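# Flip a barcode-down carton and restack it barcode up

## Task

A carton at the top of a stack is lying with its bar code facing down. Flip it so the bar code faces up and set it back on top of a stack, oriented the same way as the cartons beneath it and aligned with them. It must stay there on its own after the grippers release it; if only the robot keeps it in place, it does not count. Finally open the gripper and move the arm away.

## Robot and tools

Robot: two six-joint arms, left_arm and right_arm, each with a parallel two-finger gripper. Their bases sit in the scene frame at left_arm (-0.045, +0.314, 0) m, quat_wxyz (+0.997, 0, 0, +0.083), and right_arm (-0.043, -0.297, 0) m, quat_wxyz (+0.998, 0, 0, -0.055). The scene frame has its origin on the tabletop midway between the arms, +z up and +x out over the table. left_arm is on the +y side. The arm names do not tell you which side of a camera image they appear on.

Joint order: every row, and every per-joint list in a result, uses this order: shoulder (joint2), elbow (joint3), waist (joint1), wrist pitch (joint4), wrist yaw (joint5), wrist roll (joint6). Stated ranges in rad: waist -2.618 to 3.054, shoulder 0.000 to 3.142, elbow 0.000 to 3.142, wrist pitch -1.571 to 1.571, wrist yaw -1.571 to 1.571, wrist roll -2.094 to 2.094. The true ends may differ from these by up to 0.036 rad.

Row format, shared by both moving tools: one flat list that covers both arms, 14 numbers, each in [-1, 1]. The first 6 are left_arm joint displacements in the order above, then the left opening, then the same 7 for right_arm. Always send all 14, even when only one arm moves. A displacement is a scaled offset, not a pose. 1.0 equals 1.202 rad for the waist, 1.258 for the shoulder, 1.238 for the elbow, 2.073 for wrist pitch, and 2.022 for wrist yaw and for wrist roll. The opening is absolute: +1 is fully open and -1 is closed. Away from the ends, the fingers go to where grip_measured reads the number you send. You may add 12 stiffness scales (0 to 1) after the 14 numbers: left_arm's 6 then right_arm's 6, in joint order. Each one multiplies that joint's position gain and stays in effect until you change it.

execute_actions(actions): a list of actions, each a list of 1 to 15 rows. Each row runs for one 1/30 s step. A short action repeats its final row for the rest of its 15 steps. Within an action, every row's displacements are offsets from the joint angles at the start of that action, not from the previous row. For the first action of a call, the reference is the last reported angles. An empty list simply returns the current state and images. An action that would push a joint more than 0.036 rad beyond its range is refused for both arms. If the first action fails that check, or any action is malformed, nothing in the call runs.

move(target, speed, blocking): target is one row. Its displacements are offsets from the Joint positions in the latest result that showed them. All joints travel their paths in step, so the gripper usually follows a curve. speed is the top speed in rad/s of the joint with the farthest to go: 0.01 to 2, default 0.5. A path takes 0.5 to 10 s and is cut off at 10 s. Paths do not avoid obstacles or the other arm. The finger opening is sent at the start. The result adds a move: line giving how the move ended (done, off_target, moving, held, fault), limits=held or limits=none, and each arm's joint farthest from its target. With blocking=false the call returns after 0.5 s while the arm keeps moving. Until a result shows that move has ended, you must call wait or stop before sending new actions or moves.

wait(seconds, 0 to 10): lets the scene run with the last commands held, and returns early if a running move ends. stop(): brakes a running move; the fingers keep going. zoom_image(camera, region [x0, y0, x1, y1] in pixels, at most 504x504): a closer view of cam_high, cam_low, cam_left_wrist or cam_right_wrist, each 504x504. read_manual: licence texts only. finished_scene(scene): ends the scene with the given number and reports whether the goal was met. It cannot be undone.

Results: each gives every gripper's end_effector_position (m) and end_effector_quat_wxyz in the scene frame. The point is the spot between the pads, about 1 cm behind the fingertips. The gripper's fingers point along its +z axis and close along its y axis. The printed position can be off, more so at long reach. Joint positions and velocities come per arm in joint order, followed by the pad gap in m (0.094 is fully open). grip_measured is the opening on the command scale and may be off by about 1 mm. Joint targets shows what the joints are currently driven toward. joint sent to its limit means a joint reached its end. joint command not followed means a clearance check altered targets. HELD marks steps that were held back. MOTOR HOT warns at 75 °C. OVER-TEMPERATURE FAULT means an arm was stopped: at 90 °C for 10 s, and at 100 °C it goes limp and falls.

Motion limits: each step, a joint's target may lead its measured angle by at most 0.202 (waist), 0.258 (shoulder), 0.238 (elbow), 0.573 (pitch) or 0.522 (yaw, roll) rad. Targets that would put the gripper more than 70 mm from its measured position are scaled back. Large motions therefore need several actions. Zero displacements can let an arm droop. To hold a pose, command the offsets back to the wanted angles and then send zeros.

Gripping: grip force is reduced here, to roughly 13 to 25 N per pad. Command about 0.03 below grip_measured for a firm hold. A hold can be disturbed by brief tugs, and loose items may get pushed.

Avoid: dropping, slamming or pushing hard on cartons, knocking anything off the table, and letting the arms collide or press against each other. Before finishing, release the carton so it rests stably, then move the gripper clear.

Each tool is called after "Emit:" as name([rows], argument=value, ...), one row to a line, values as JSON.

## Session

Emit:
execute_actions(actions=[])

Scene clock: 0.00 s.
left_arm: end_effector_position=(+0.0348, +0.5439, +0.3786) grip_measured=+1.000 end_effector_quat_wxyz=(-0.383, +0.883, -0.270, -0.025) | right_arm: end_effector_position=(+0.1643, -0.4608, +0.2265) grip_measured=+1.000 end_effector_quat_wxyz=(+0.264, +0.065, +0.960, +0.072)
Joint names: [shoulder, elbow, waist, wrist pitch, wrist yaw, wrist roll]
Joint positions: left_arm=[ 1.142  1.79   0.952 -1.444 -0.157 -1.366  0.094] | right_arm=[ 1.336  1.383 -0.898 -1.4   -0.513 -0.815  0.094]
Joint velocities: left_arm=[-0.007 -0.012 -0.012 -0.037 -0.066 -0.051  0.   ] | right_arm=[ 0.007 -0.007 -0.002  0.007 -0.037 -0.037  0.   ]
Joint targets: left_arm=[1.137 1.799 0.952 -1.443 -0.162 -1.363] | right_arm=[1.328 1.393 -0.898 -1.399 -0.528 -0.815]
Joint stiffness scale: left_arm=[1. 1. 1. 1. 1. 1.] | right_arm=[1. 1. 1. 1. 1. 1.]

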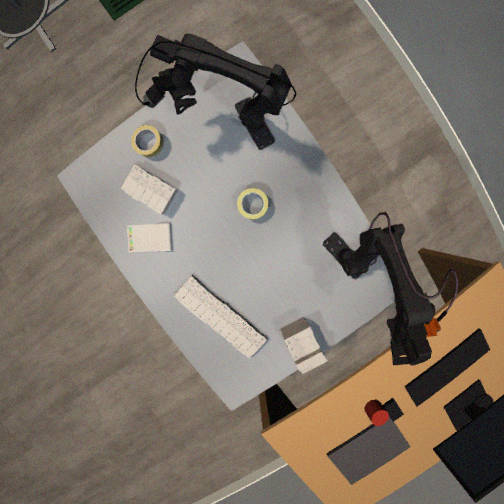

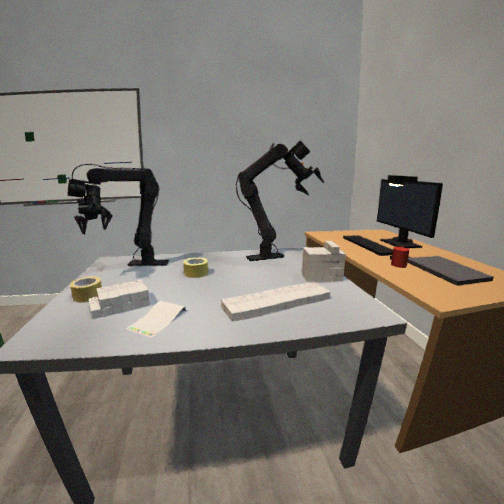

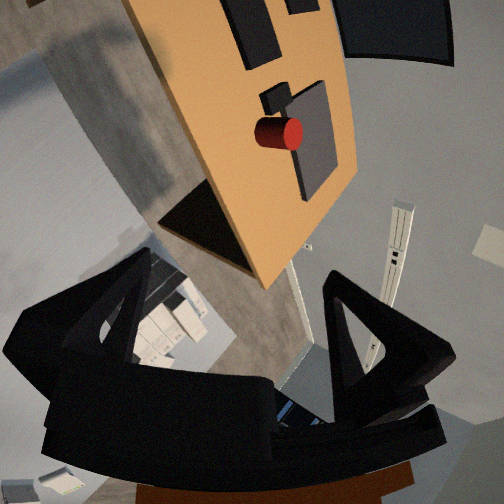

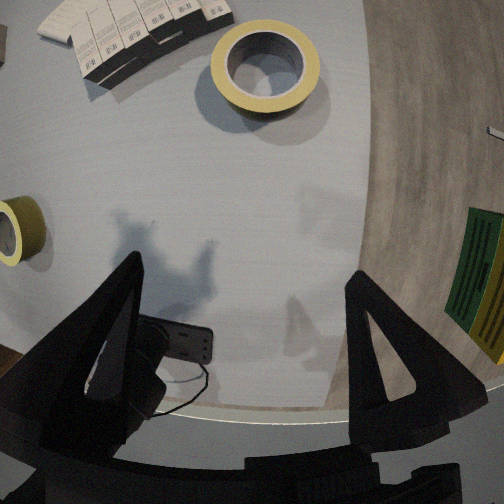

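Emit:
zoom_image(camera="cam_high", region=[100, 120, 340, 390])

Emit:
zoom_image(camera="cam_low", region=[60, 220, 360, 345])

Region (100, 120, 340, 390) of cam_high's 504x504 image, scaled by 1.867, with more detail than that image has.

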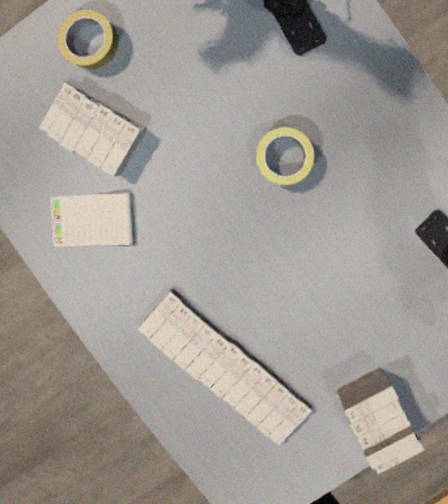

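Region (60, 220, 360, 345) of cam_low's 504x504 image, scaled by 1.680, with more detail than that image has; it fills the top 210 rows of this view, and the rest is white.

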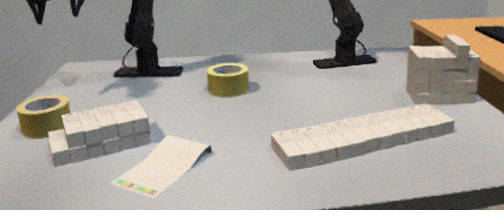

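Emit:
zoom_image(camera="cam_high", region=[265, 305, 345, 385])

Emit:
zoom_image(camera="cam_high", region=[110, 155, 190, 225])

Emit:
zoom_image(camera="cam_low", region=[290, 230, 360, 290])

Emit:
zoom_image(camera="cam_high", region=[165, 265, 275, 365])

Region (265, 305, 345, 385) of cam_high's 504x504 image, scaled by 6.300, with more detail than that image has.

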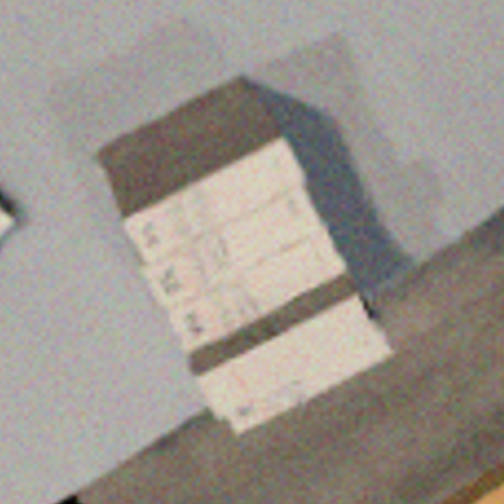

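Region (110, 155, 190, 225) of cam_high's 504x504 image, scaled by 6.300, with more detail than that image has; it fills the top 441 rows of this view, and the rest is white.

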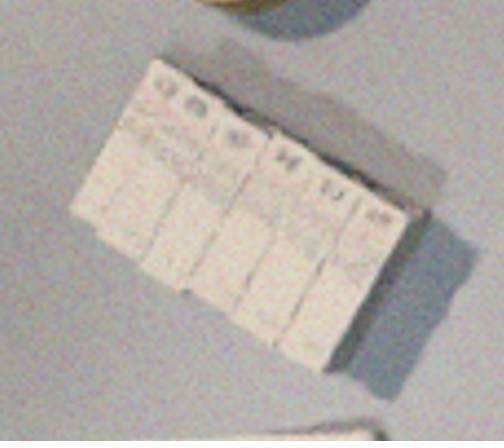

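Region (290, 230, 360, 290) of cam_low's 504x504 image, scaled by 7.200, with more detail than that image has; it fills the top 432 rows of this view, and the rest is white.

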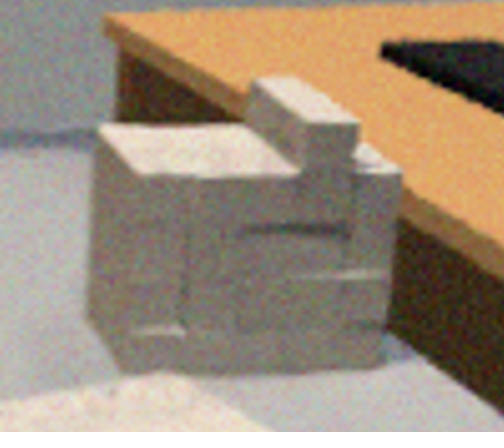

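Region (165, 265, 275, 365) of cam_high's 504x504 image, scaled by 4.582, with more detail than that image has; it fills the top 458 rows of this view, and the rest is white.

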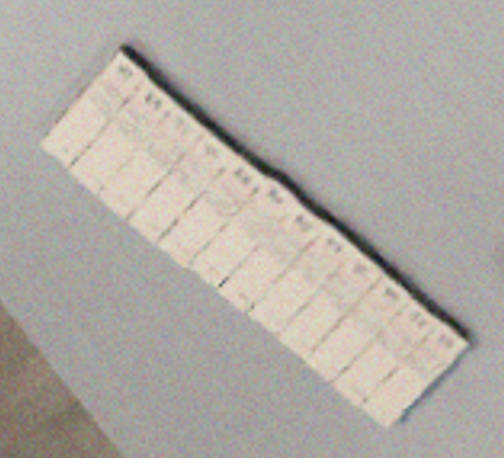

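Emit:
move(target=[0.205,-0.153,-0.501,-0.027,0.078,0.676,1,0,0,0,0,0,0,1], speed=1.0)

Scene clock: 95.00 s.
left_arm: end_effector_position=(+0.1910, +0.4536, +0.2530) grip_measured=+1.000 end_effector_quat_wxyz=(+0.145, -0.262, +0.953, +0.042) | right_arm: end_effector_position=(+0.1635, -0.4615, +0.2259) grip_measured=+1.000 end_effector_quat_wxyz=(+0.261, +0.066, +0.961, +0.070)
Joint names: [shoulder, elbow, waist, wrist pitch, wrist yaw, wrist roll]
Joint positions: left_arm=[ 1.395  1.613  0.36  -1.485 -0.007 -0.01   0.094] | right_arm=[ 1.336  1.383 -0.898 -1.4   -0.506 -0.815  0.094]
Joint velocities: left_arm=[ 0.002 -0.017 -0.002 -0.081 -0.022 -0.007  0.   ] | right_arm=[-0.012  0.007 -0.002 -0.037 -0.037  0.007  0.   ]
Joint targets: left_arm=[1.400 1.601 0.350 -1.500 0.001 0.001] | right_arm=[1.336 1.383 -0.898 -1.400 -0.513 -0.815]
Joint stiffness scale: left_arm=[1. 1. 1. 1. 1. 1.] | right_arm=[1. 1. 1. 1. 1. 1.]
move: done; limits=none; left_arm: farthest joint: the wrist pitch, 0.015 radians from its target (0.056 radians at the start); right_arm: farthest joint: the wrist yaw, 0.007 radians from its target (0.000 radians at the start)

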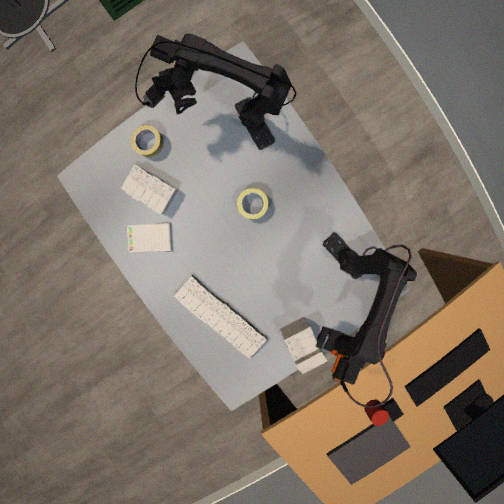

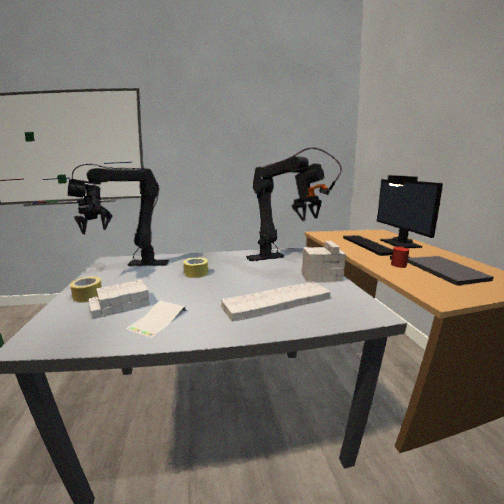

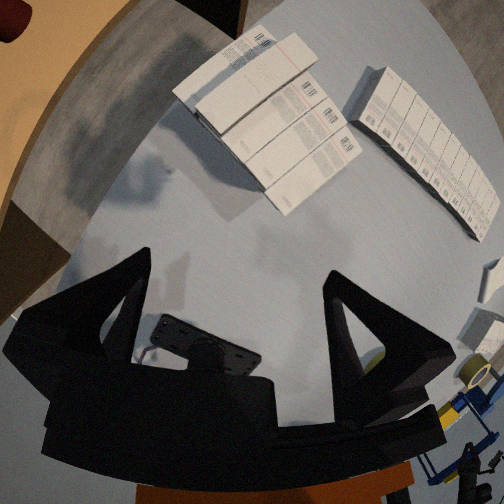

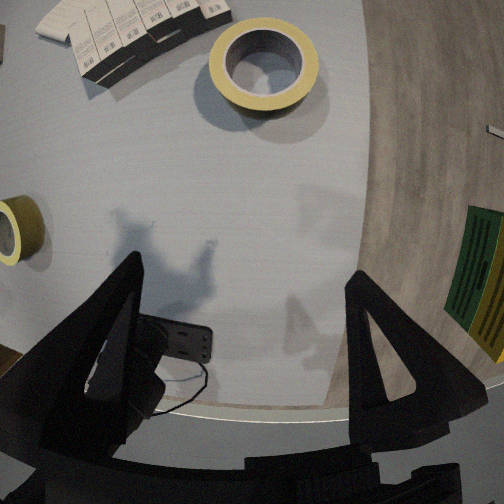

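Emit:
zoom_image(camera="cam_left_wrist", region=[160, 10, 380, 230])

Region (160, 10, 380, 230) of cam_left_wrist's 504x504 image, scaled by 2.291, with more detail than that image has.

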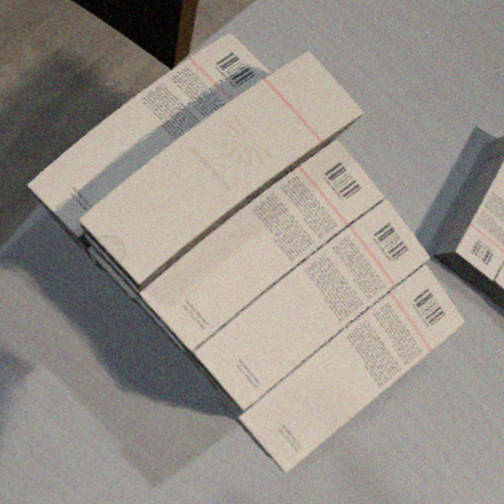

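Emit:
move(target=[0.0596,-0.421,0.477,0.309,0.461,0.571,1,0,0,0,0,0,0,1], speed=0.8)

Scene clock: 203.60 s.
left_arm: end_effector_position=(+0.2186, +0.5191, +0.1809) grip_measured=+1.000 end_effector_quat_wxyz=(+0.454, +0.095, +0.884, -0.051) | right_arm: end_effector_position=(+0.1627, -0.4622, +0.2253) grip_measured=+1.000 end_effector_quat_wxyz=(+0.259, +0.066, +0.961, +0.068)
Joint names: [shoulder, elbow, waist, wrist pitch, wrist yaw, wrist roll]
Joint positions: left_arm=[ 1.464  1.103  0.924 -0.862  0.903  1.133  0.094] | right_arm=[ 1.336  1.383 -0.898 -1.4   -0.5   -0.815  0.094]
Joint velocities: left_arm=[-0.027  0.007 -0.002 -0.051  0.022  0.007  0.   ] | right_arm=[-0.017  0.012  0.007 -0.022 -0.022  0.007  0.   ]
Joint targets: left_arm=[1.470 1.091 0.934 -0.844 0.925 1.144] | right_arm=[1.336 1.383 -0.898 -1.400 -0.506 -0.815]
Joint stiffness scale: left_arm=[1. 1. 1. 1. 1. 1.] | right_arm=[1. 1. 1. 1. 1. 1.]
move: off_target (left_arm); limits=none; left_arm: farthest joint: the wrist yaw, 0.023 radians from its target (0.932 radians at the start); right_arm: farthest joint: the wrist yaw, 0.006 radians from its target (0.000 radians at the start)

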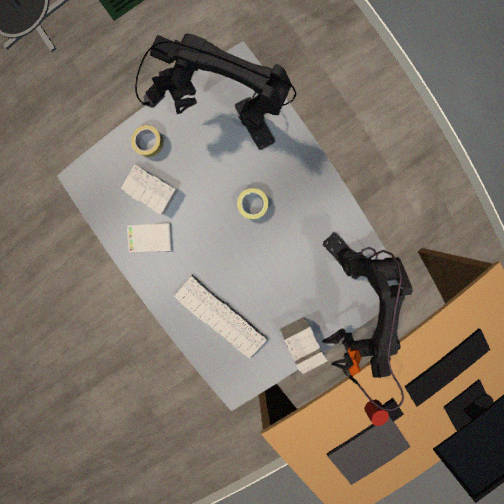

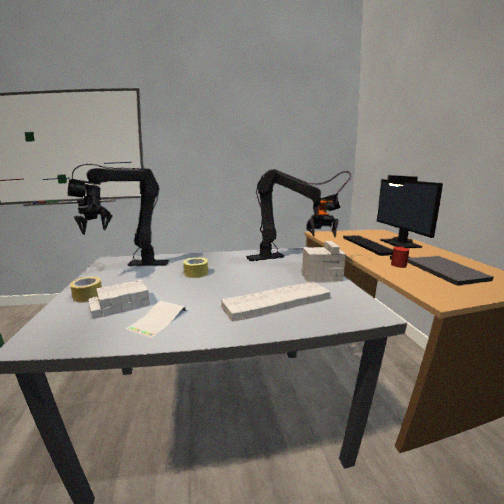

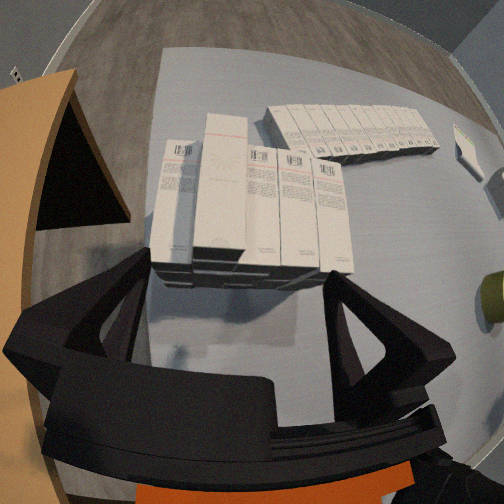

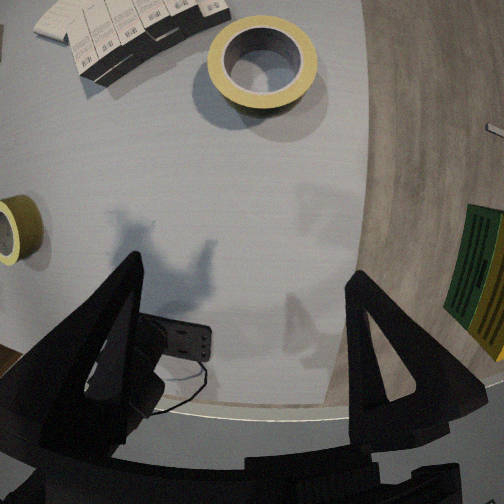

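Emit:
zoom_image(camera="cam_high", region=[270, 310, 370, 390])

Emit:
zoom_image(camera="cam_low", region=[280, 190, 370, 290])

Region (270, 310, 370, 390) of cam_high's 504x504 image, scaled by 5.040, with more detail than that image has; it fills the top 403 rows of this view, and the rest is white.

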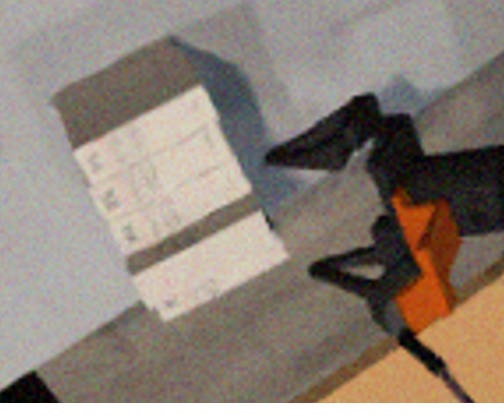

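Region (280, 190, 370, 290) of cam_low's 504x504 image, scaled by 5.040, with more detail than that image has; it fills the left 454 columns of this view, and the rest is white.

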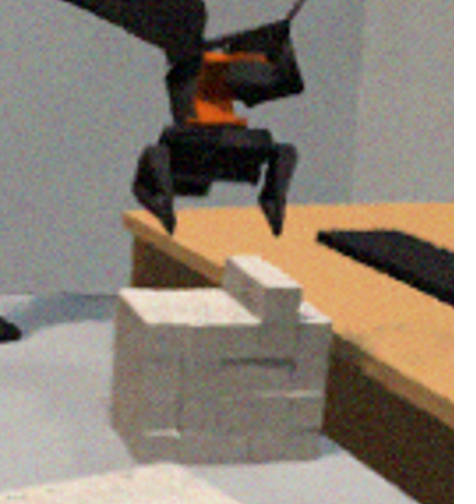

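Emit:
move(target=[0.0461,-0.1365,-0.1364,0.2349,-0.0534,-0.166,1,0,0,0,0,0,0,1], speed=0.4)

Scene clock: 240.37 s.
left_arm: end_effector_position=(+0.2673, +0.5260, +0.1415) grip_measured=+1.000 end_effector_quat_wxyz=(+0.461, +0.059, +0.885, -0.025) | right_arm: end_effector_position=(+0.1619, -0.4628, +0.2248) grip_measured=+1.000 end_effector_quat_wxyz=(+0.256, +0.067, +0.962, +0.066)
Joint names: [shoulder, elbow, waist, wrist pitch, wrist yaw, wrist roll]
Joint positions: left_arm=[ 1.513  0.947  0.771 -0.394  0.793  0.807  0.094] | right_arm=[ 1.336  1.383 -0.898 -1.4   -0.493 -0.815  0.094]
Joint velocities: left_arm=[ 0.002 -0.017  0.002 -0.066  0.051 -0.051  0.   ] | right_arm=[ 0.012  0.007  0.002 -0.037 -0.081 -0.007  0.   ]
Joint targets: left_arm=[1.521 0.934 0.760 -0.374 0.794 0.797] | right_arm=[1.336 1.383 -0.898 -1.400 -0.500 -0.815]
Joint stiffness scale: left_arm=[1. 1. 1. 1. 1. 1.] | right_arm=[1. 1. 1. 1. 1. 1.]
move: done; limits=none; left_arm: farthest joint: the wrist pitch, 0.019 radians from its target (0.486 radians at the start); right_arm: farthest joint: the wrist yaw, 0.007 radians from its target (0.000 radians at the start)

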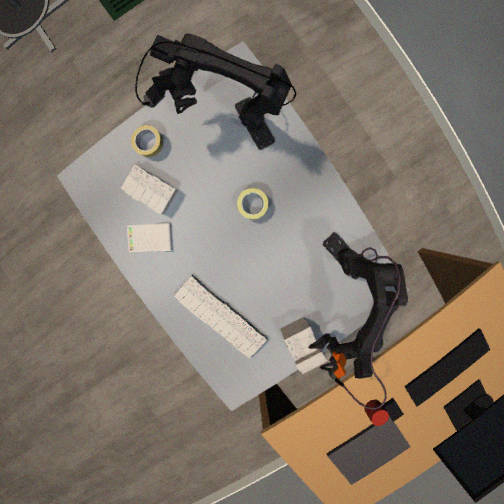

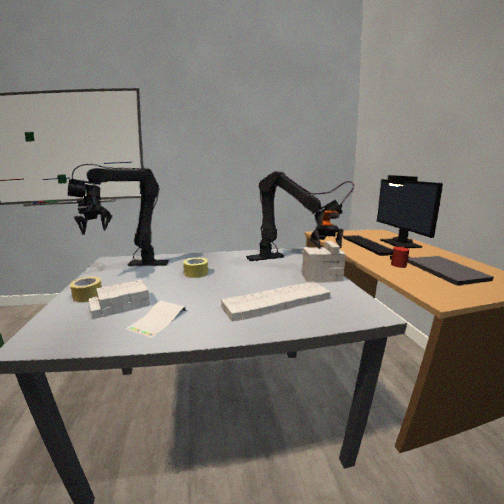

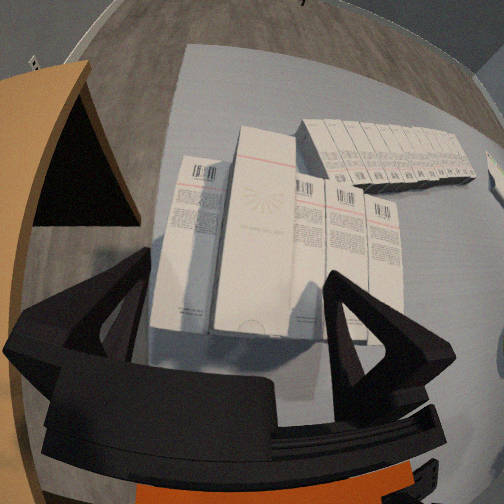

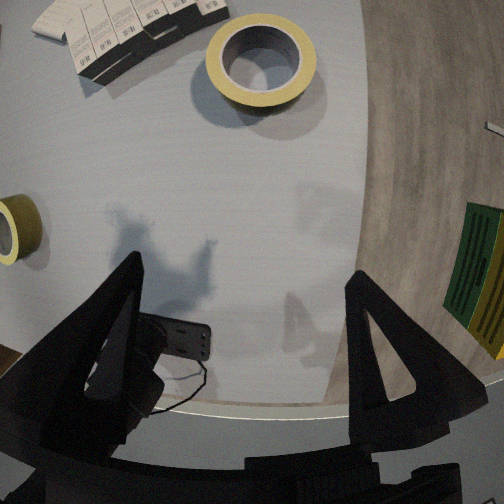

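Emit:
zoom_image(camera="cam_low", region=[290, 210, 360, 280])

Region (290, 210, 360, 280) of cam_low's 504x504 image, scaled by 7.200, with more detail than that image has.

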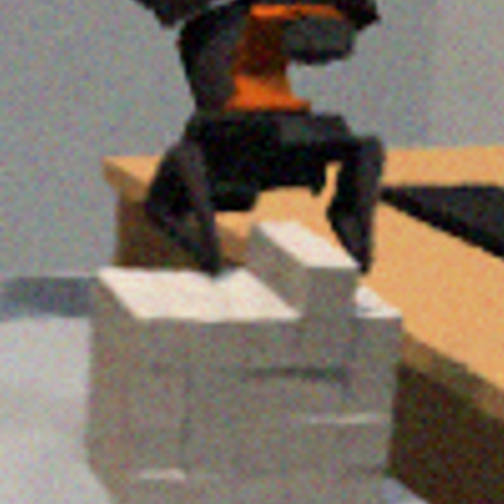

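Emit:
execute_actions([
  [[0.015,-0.0105,-0.0258,0.0096,0,-0.005,0.3,0,0,0,0,0,0,1]],
])

Scene clock: 254.97 s.
left_arm: end_effector_position=(+0.2718, +0.5197, +0.1414) grip_measured=+0.302 end_effector_quat_wxyz=(+0.460, +0.068, +0.885, -0.028) | right_arm: end_effector_position=(+0.1611, -0.4634, +0.2243) grip_measured=+1.000 end_effector_quat_wxyz=(+0.254, +0.067, +0.963, +0.064)
Joint names: [shoulder, elbow, waist, wrist pitch, wrist yaw, wrist roll]
Joint positions: left_arm=[ 1.513  0.947  0.75  -0.392  0.791  0.807  0.061] | right_arm=[ 1.336  1.383 -0.898 -1.4   -0.487 -0.815  0.094]
Joint velocities: left_arm=[-0.007 -0.002  0.002 -0.007 -0.051  0.007 -0.   ] | right_arm=[ 0.007 -0.007  0.002 -0.051  0.007 -0.066  0.   ]
Joint targets: left_arm=[1.532 0.934 0.740 -0.374 0.793 0.797] | right_arm=[1.336 1.383 -0.898 -1.400 -0.493 -0.815]
Joint stiffness scale: left_arm=[1. 1. 1. 1. 1. 1.] | right_arm=[1. 1. 1. 1. 1. 1.]
Step readings (joint positions):
0: left_arm=[1.513 0.947 0.771 -0.393 0.793 0.807] | right_arm=[1.336 1.383 -0.898 -1.400 -0.493 -0.815]
1: left_arm=[1.513 0.947 0.769 -0.393 0.792 0.807] | right_arm=[1.336 1.383 -0.898 -1.400 -0.492 -0.815]
2: left_arm=[1.513 0.947 0.765 -0.393 0.791 0.807] | right_arm=[1.336 1.383 -0.898 -1.400 -0.491 -0.815]
4: left_arm=[1.513 0.947 0.755 -0.392 0.791 0.807] | right_arm=[1.336 1.383 -0.898 -1.400 -0.490 -0.815]
8: left_arm=[1.513 0.947 0.750 -0.392 0.791 0.807] | right_arm=[1.336 1.383 -0.898 -1.400 -0.488 -0.815]
15: Joint positions above

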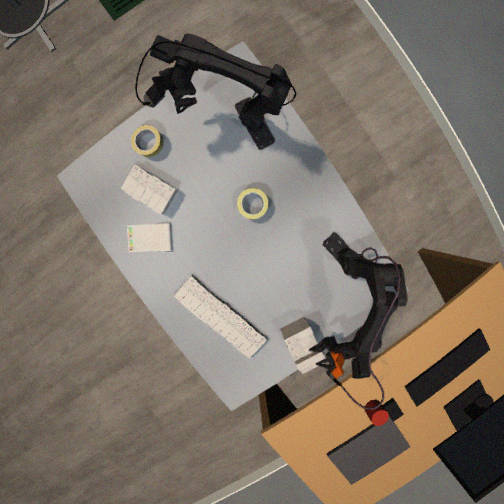

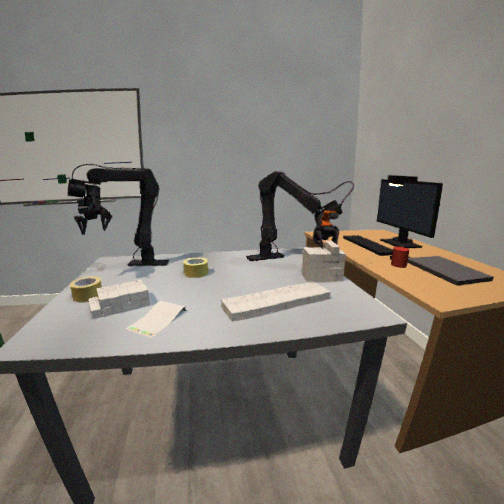

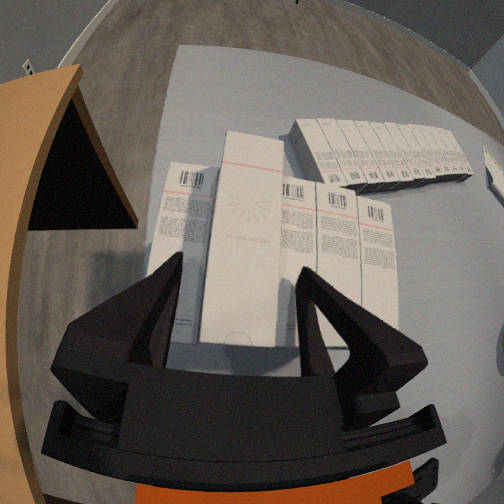

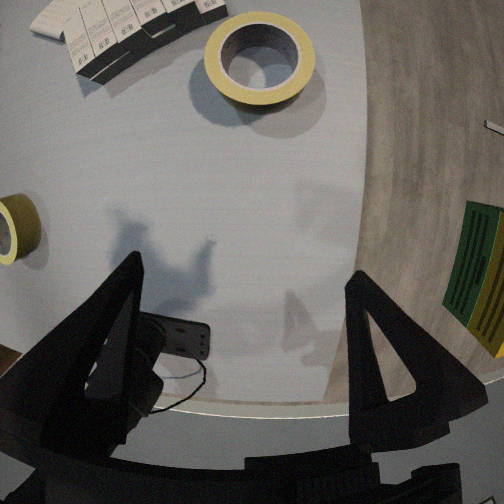

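Emit:
execute_actions([
  [[0.006,-0.0105,-0.008,0.0087,0,-0.005,-0.2,0,0,0,0,0,0,1],[0.006,-0.0105,-0.008,0.0087,0,-0.005,-0.2,0,0,0,0,0,0,1],[0.006,-0.0105,-0.008,0.0087,0,-0.005,-0.2,0,0,0,0,0,0,1],[0.006,-0.0105,-0.008,0.0087,0,-0.005,-0.2,0,0,0,0,0,0,1],[0.006,-0.0105,-0.008,0.0087,0,-0.005,-0.2,0,0,0,0,0,0,1],[0.006,-0.0105,-0.008,0.0087,0,-0.005,-0.25,0,0,0,0,0,0,1],[0.006,-0.0105,-0.008,0.0087,0,-0.005,-0.3,0,0,0,0,0,0,1],[0.006,-0.0105,-0.008,0.0087,0,-0.005,-0.35,0,0,0,0,0,0,1]],
])

Scene clock: 262.70 s.
left_arm: end_effector_position=(+0.2717, +0.5200, +0.1413) grip_measured=-0.339 end_effector_quat_wxyz=(+0.459, +0.068, +0.885, -0.028) | right_arm: end_effector_position=(+0.1604, -0.4640, +0.2238) grip_measured=+1.000 end_effector_quat_wxyz=(+0.252, +0.067, +0.963, +0.062)
Joint names: [shoulder, elbow, waist, wrist pitch, wrist yaw, wrist roll]
Joint positions: left_arm=[ 1.513  0.947  0.75  -0.392  0.789  0.806  0.031] | right_arm=[ 1.336  1.383 -0.898 -1.4   -0.481 -0.815  0.094]
Joint velocities: left_arm=[ 0.002 -0.007  0.007 -0.022  0.022  0.007 -0.001] | right_arm=[-0.012 -0.007 -0.017 -0.007 -0.037 -0.037  0.   ]
Joint targets: left_arm=[1.521 0.934 0.740 -0.374 0.791 0.796] | right_arm=[1.336 1.383 -0.898 -1.400 -0.487 -0.815]
Joint stiffness scale: left_arm=[1. 1. 1. 1. 1. 1.] | right_arm=[1. 1. 1. 1. 1. 1.]
Step readings (joint positions):
0: left_arm=[1.513 0.947 0.750 -0.392 0.791 0.807] | right_arm=[1.336 1.383 -0.898 -1.400 -0.487 -0.815]
1: left_arm=[1.513 0.947 0.750 -0.392 0.791 0.806] | right_arm=[1.336 1.383 -0.898 -1.400 -0.486 -0.815]
2: left_arm=[1.513 0.947 0.750 -0.392 0.790 0.806] | right_arm=[1.336 1.383 -0.898 -1.400 -0.485 -0.815]
4: left_arm=[1.513 0.947 0.750 -0.392 0.790 0.806] | right_arm=[1.336 1.383 -0.898 -1.400 -0.483 -0.815]
8: left_arm=[1.513 0.947 0.750 -0.392 0.789 0.806] | right_arm=[1.336 1.383 -0.898 -1.400 -0.482 -0.815]
15: Joint positions above

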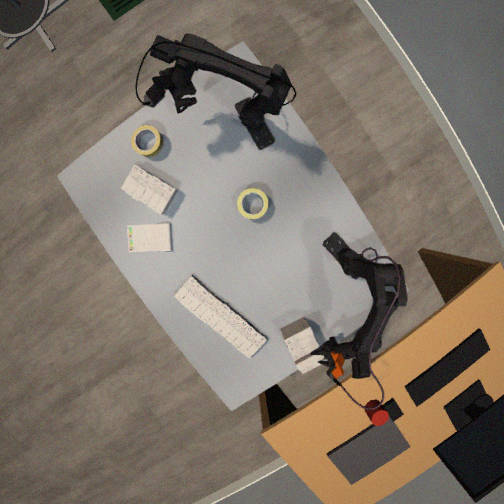

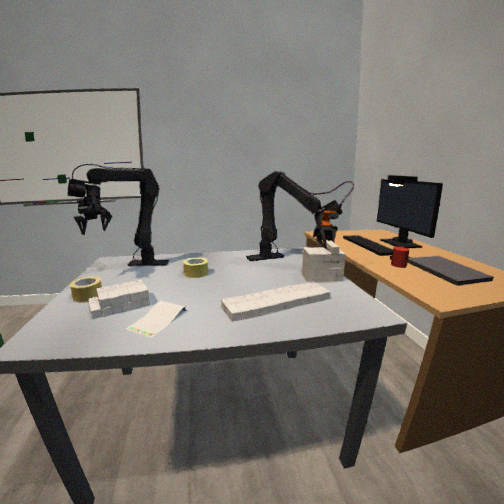

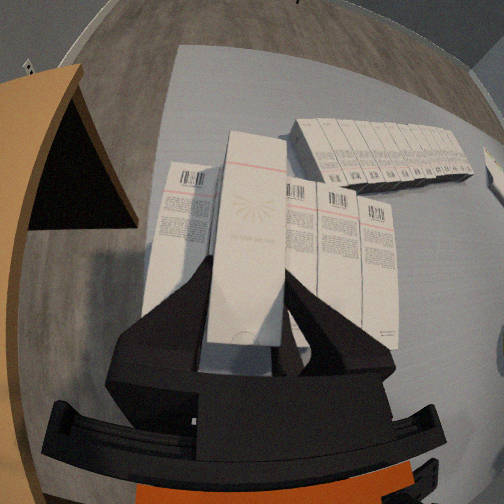

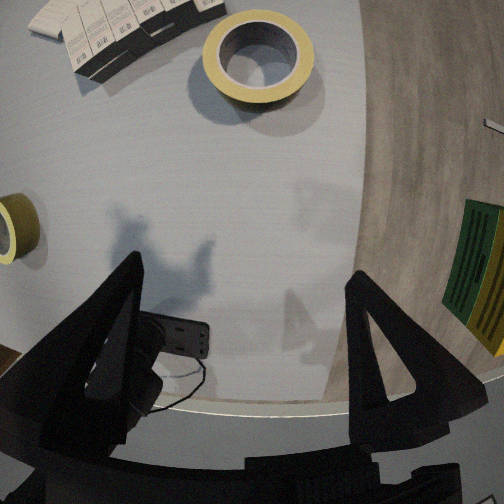

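Emit:
move(target=[-0.1296,0.164,0,-0.1727,0,0,-0.39,0,0,0,0,0,0,1], speed=0.4)

Scene clock: 296.80 s.
left_arm: end_effector_position=(+0.2533, +0.4977, +0.2065) grip_measured=-0.339 end_effector_quat_wxyz=(+0.447, +0.059, +0.892, -0.041) | right_arm: end_effector_position=(+0.1595, -0.4647, +0.2233) grip_measured=+1.000 end_effector_quat_wxyz=(+0.249, +0.068, +0.964, +0.060)
Joint names: [shoulder, elbow, waist, wrist pitch, wrist yaw, wrist roll]
Joint positions: left_arm=[ 1.377  1.115  0.75  -0.738  0.781  0.806  0.031] | right_arm=[ 1.336  1.383 -0.898 -1.4   -0.474 -0.815  0.094]
Joint velocities: left_arm=[ 0.022  0.007 -0.007  0.007  0.037 -0.051 -0.002] | right_arm=[-0.012 -0.002 -0.012 -0.066 -0.022 -0.022  0.   ]
Joint targets: left_arm=[1.350 1.150 0.750 -0.750 0.789 0.806] | right_arm=[1.336 1.383 -0.898 -1.400 -0.481 -0.815]
Joint stiffness scale: left_arm=[1. 1. 1. 1. 1. 1.] | right_arm=[1. 1. 1. 1. 1. 1.]
move: off_target (left_arm); limits=none; left_arm: farthest joint: the elbow, 0.035 radians from its target (0.203 radians at the start); right_arm: farthest joint: the wrist yaw, 0.007 radians from its target (0.001 radians at the start)

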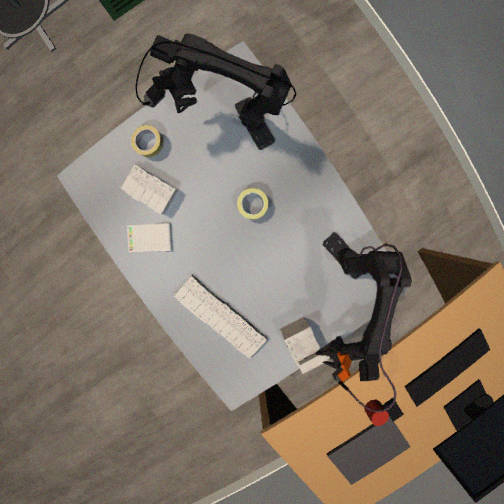

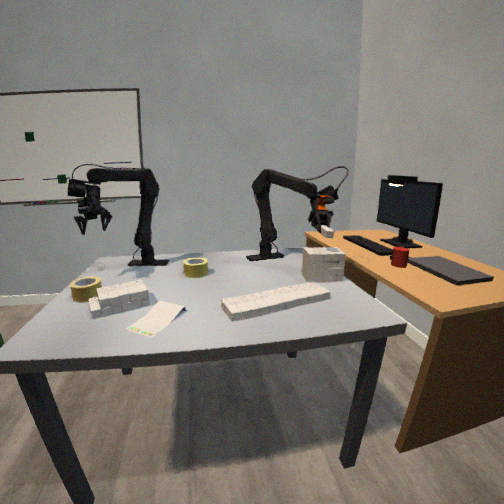

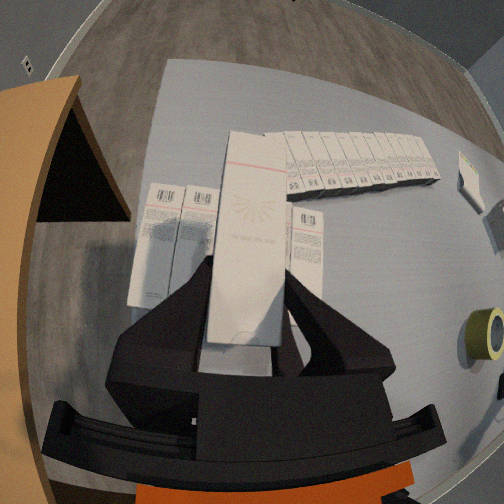

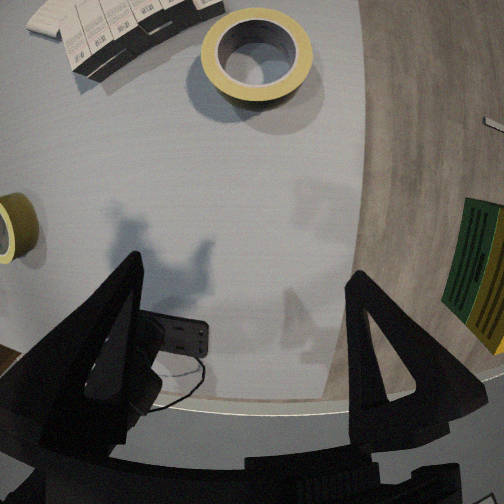

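Emit:
move(target=[0.2647,0.2221,-0.8328,-0.3603,-0.1118,-0.9649,-0.39,0,0,0,0,0,0,1], speed=0.9)

Scene clock: 317.90 s.
left_arm: end_effector_position=(+0.1991, +0.2013, +0.1374) grip_measured=-0.339 end_effector_quat_wxyz=(-0.250, -0.509, +0.808, -0.158) | right_arm: end_effector_position=(+0.1588, -0.4653, +0.2228) grip_measured=+1.000 end_effector_quat_wxyz=(+0.247, +0.068, +0.965, +0.058)
Joint names: [shoulder, elbow, waist, wrist pitch, wrist yaw, wrist roll]
Joint positions: left_arm=[ 1.703  1.352 -0.245 -1.462  0.556 -1.133  0.031] | right_arm=[ 1.336  1.383 -0.898 -1.4   -0.468 -0.815  0.094]
Joint velocities: left_arm=[ 0.002  0.007  0.002  0.007 -0.007 -0.081 -0.002] | right_arm=[ 0.007 -0.002 -0.002  0.007 -0.007 -0.007  0.   ]
Joint targets: left_arm=[1.709 1.390 -0.252 -1.485 0.555 -1.145] | right_arm=[1.336 1.383 -0.898 -1.400 -0.474 -0.815]
Joint stiffness scale: left_arm=[1. 1. 1. 1. 1. 1.] | right_arm=[1. 1. 1. 1. 1. 1.]
move: off_target (left_arm); limits=none; left_arm: farthest joint: the elbow, 0.038 radians from its target (0.275 radians at the start); right_arm: farthest joint: the wrist yaw, 0.006 radians from its target (0.000 radians at the start)

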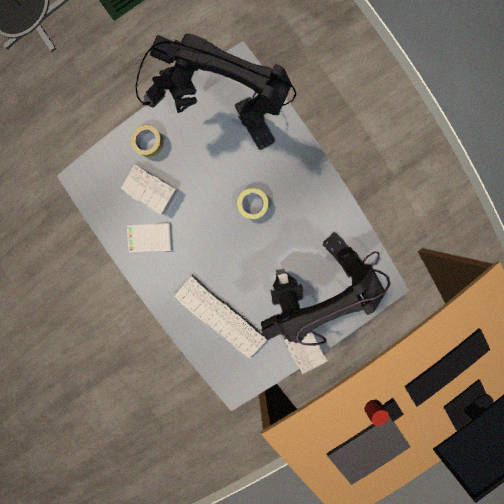

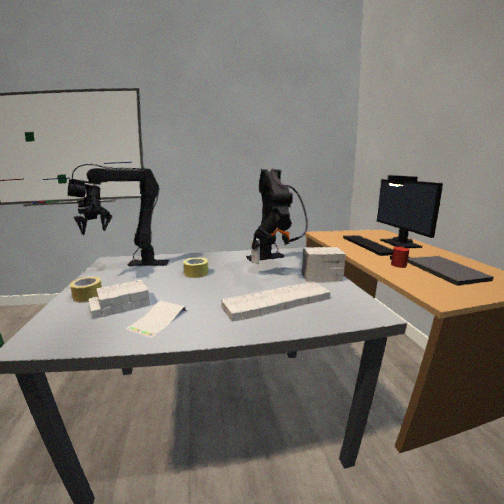

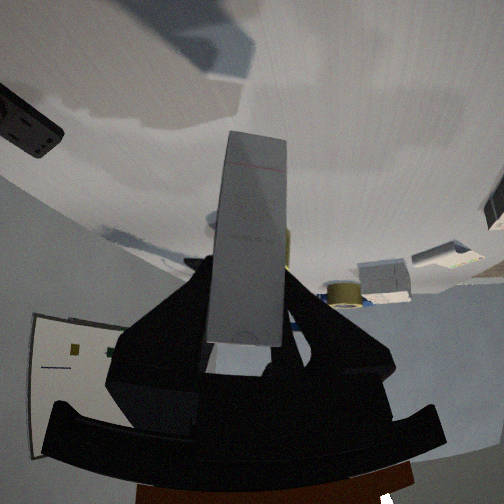

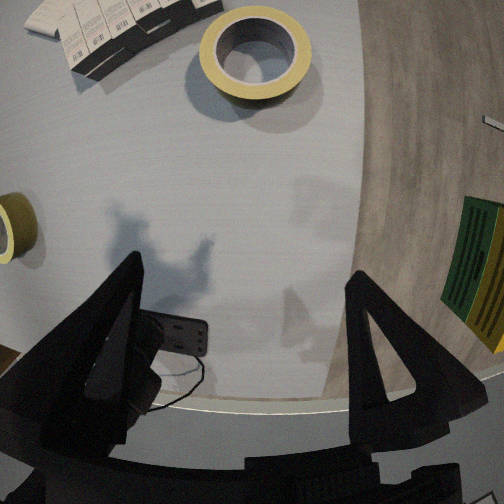

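Emit:
zoom_image(camera="cam_low", region=[225, 210, 305, 290])

Region (225, 210, 305, 290) of cam_low's 504x504 image, scaled by 6.300, with more detail than that image has.

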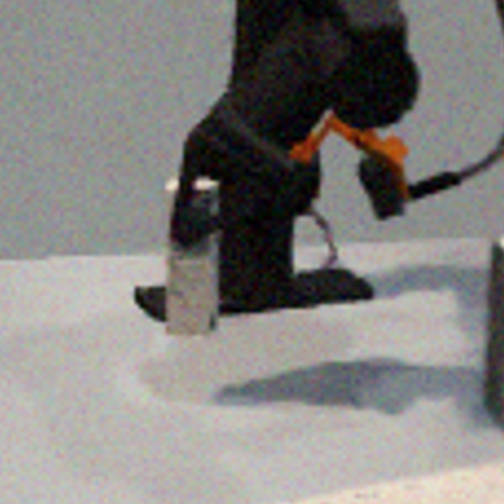

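Emit:
move(target=[0.0413,-0.1349,-0.005,0.1037,0.012,-0.005,-0.39,0,0,0,0,0,0,1], speed=0.25)

Emit:
zoom_image(camera="cam_low", region=[225, 210, 305, 290])

Scene clock: 337.00 s.
left_arm: end_effector_position=(+0.2006, +0.1986, +0.0867) grip_measured=-0.339 end_effector_quat_wxyz=(-0.252, -0.506, +0.809, -0.160) | right_arm: end_effector_position=(+0.1580, -0.4659, +0.2223) grip_measured=+1.000 end_effector_quat_wxyz=(+0.245, +0.069, +0.966, +0.056)
Joint names: [shoulder, elbow, waist, wrist pitch, wrist yaw, wrist roll]
Joint positions: left_arm=[ 1.75   1.199 -0.251 -1.259  0.563 -1.134  0.031] | right_arm=[ 1.336  1.383 -0.898 -1.4   -0.462 -0.815  0.094]
Joint velocities: left_arm=[ 0.007 -0.012 -0.002  0.007 -0.007 -0.022  0.001] | right_arm=[-0.007 -0.002  0.007 -0.007  0.007  0.022  0.   ]
Joint targets: left_arm=[1.755 1.185 -0.251 -1.247 0.580 -1.144] | right_arm=[1.336 1.383 -0.898 -1.400 -0.468 -0.815]
Joint stiffness scale: left_arm=[1. 1. 1. 1. 1. 1.] | right_arm=[1. 1. 1. 1. 1. 1.]
move: done; limits=none; left_arm: farthest joint: the wrist yaw, 0.017 radians from its target (0.033 radians at the start); right_arm: farthest joint: the wrist yaw, 0.006 radians from its target (0.000 radians at the start)

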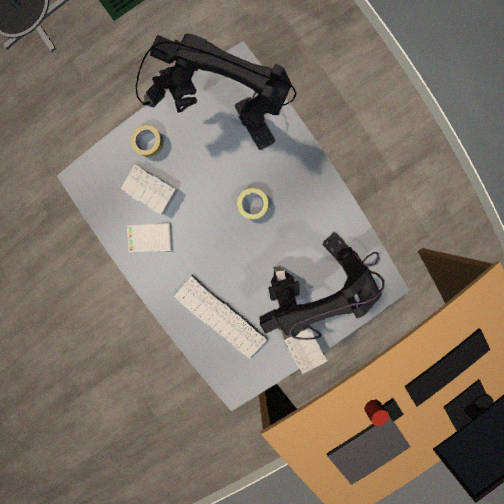

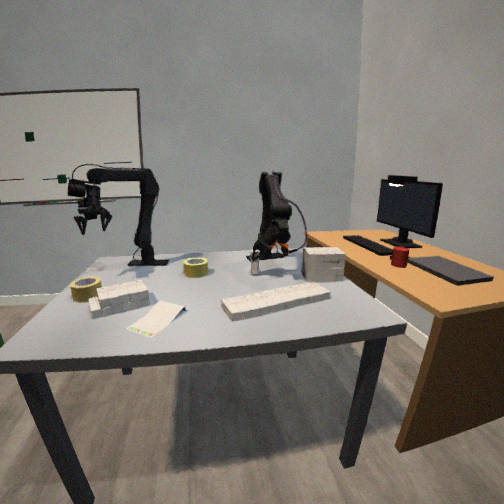

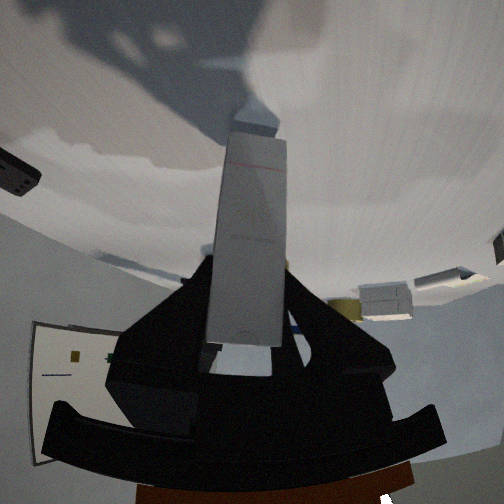

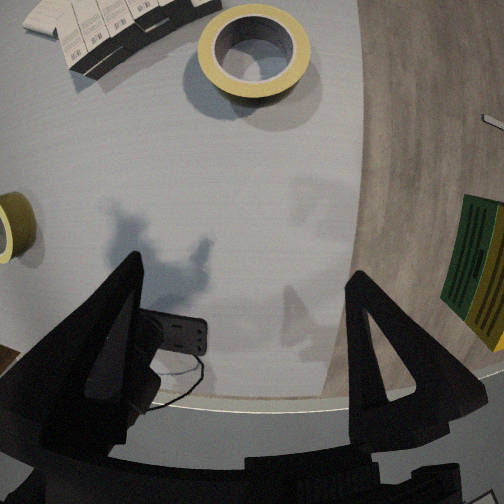

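Region (225, 210, 305, 290) of cam_low's 504x504 image, scaled by 6.300, with more detail than that image has.

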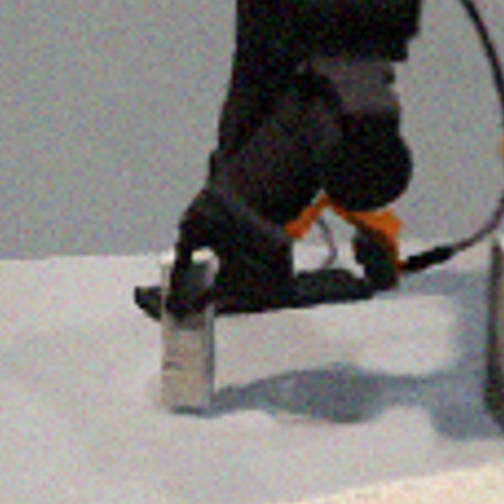

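Emit:
move(target=[0.008,-0.0275,0,0.0164,0.008,-0.005,-0.39,0,0,0,0,0,0,1], speed=0.06)

Emit:
zoom_image(camera="cam_left_wrist", region=[190, 80, 330, 200])

Scene clock: 343.63 s.
left_arm: end_effector_position=(+0.1992, +0.1986, +0.0817) grip_measured=-0.339 end_effector_quat_wxyz=(-0.252, -0.506, +0.809, -0.161) | right_arm: end_effector_position=(+0.1573, -0.4665, +0.2218) grip_measured=+1.000 end_effector_quat_wxyz=(+0.242, +0.069, +0.966, +0.054)
Joint names: [shoulder, elbow, waist, wrist pitch, wrist yaw, wrist roll]
Joint positions: left_arm=[ 1.75   1.178 -0.251 -1.237  0.563 -1.134  0.031] | right_arm=[ 1.336  1.383 -0.898 -1.4   -0.456 -0.815  0.094]
Joint velocities: left_arm=[-0.002  0.002 -0.012 -0.081 -0.007  0.007 -0.   ] | right_arm=[-0.002  0.012  0.017  0.022  0.081 -0.022  0.   ]
Joint targets: left_arm=[1.760 1.165 -0.251 -1.225 0.579 -1.144] | right_arm=[1.336 1.383 -0.898 -1.400 -0.462 -0.815]
Joint stiffness scale: left_arm=[1. 1. 1. 1. 1. 1.] | right_arm=[1. 1. 1. 1. 1. 1.]
move: done; limits=none; left_arm: farthest joint: the wrist yaw, 0.016 radians from its target (0.016 radians at the start); right_arm: farthest joint: the wrist yaw, 0.006 radians from its target (0.000 radians at the start)

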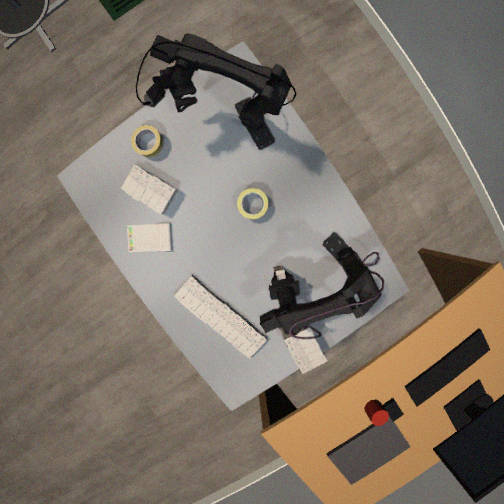

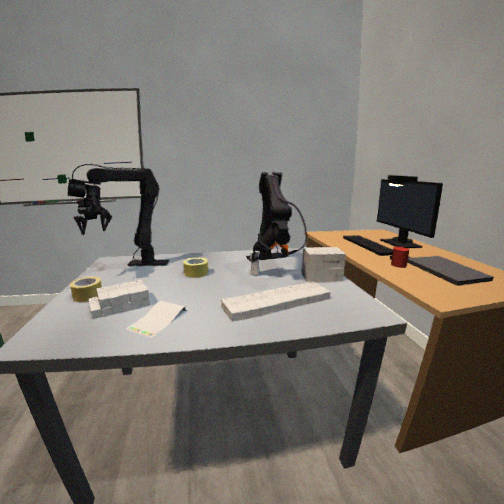

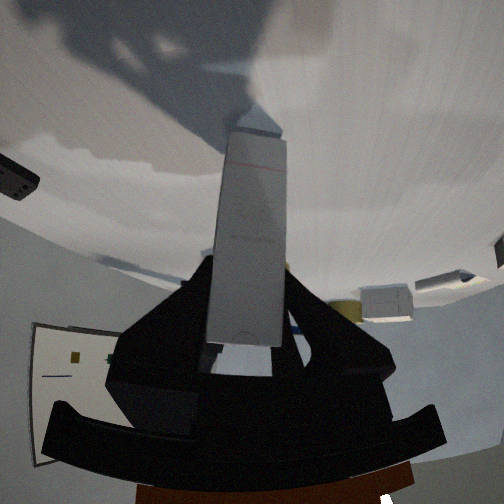

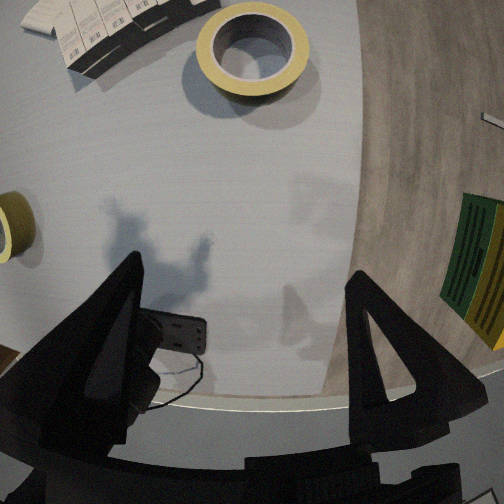

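Region (190, 80, 330, 200) of cam_left_wrist's 504x504 image, scaled by 3.600, with more detail than that image has; it fills the top 432 rows of this view, and the rest is white.

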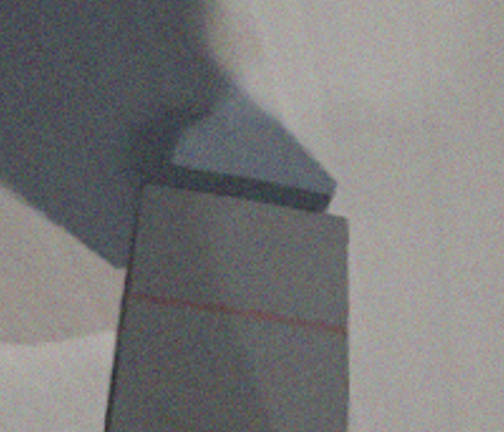

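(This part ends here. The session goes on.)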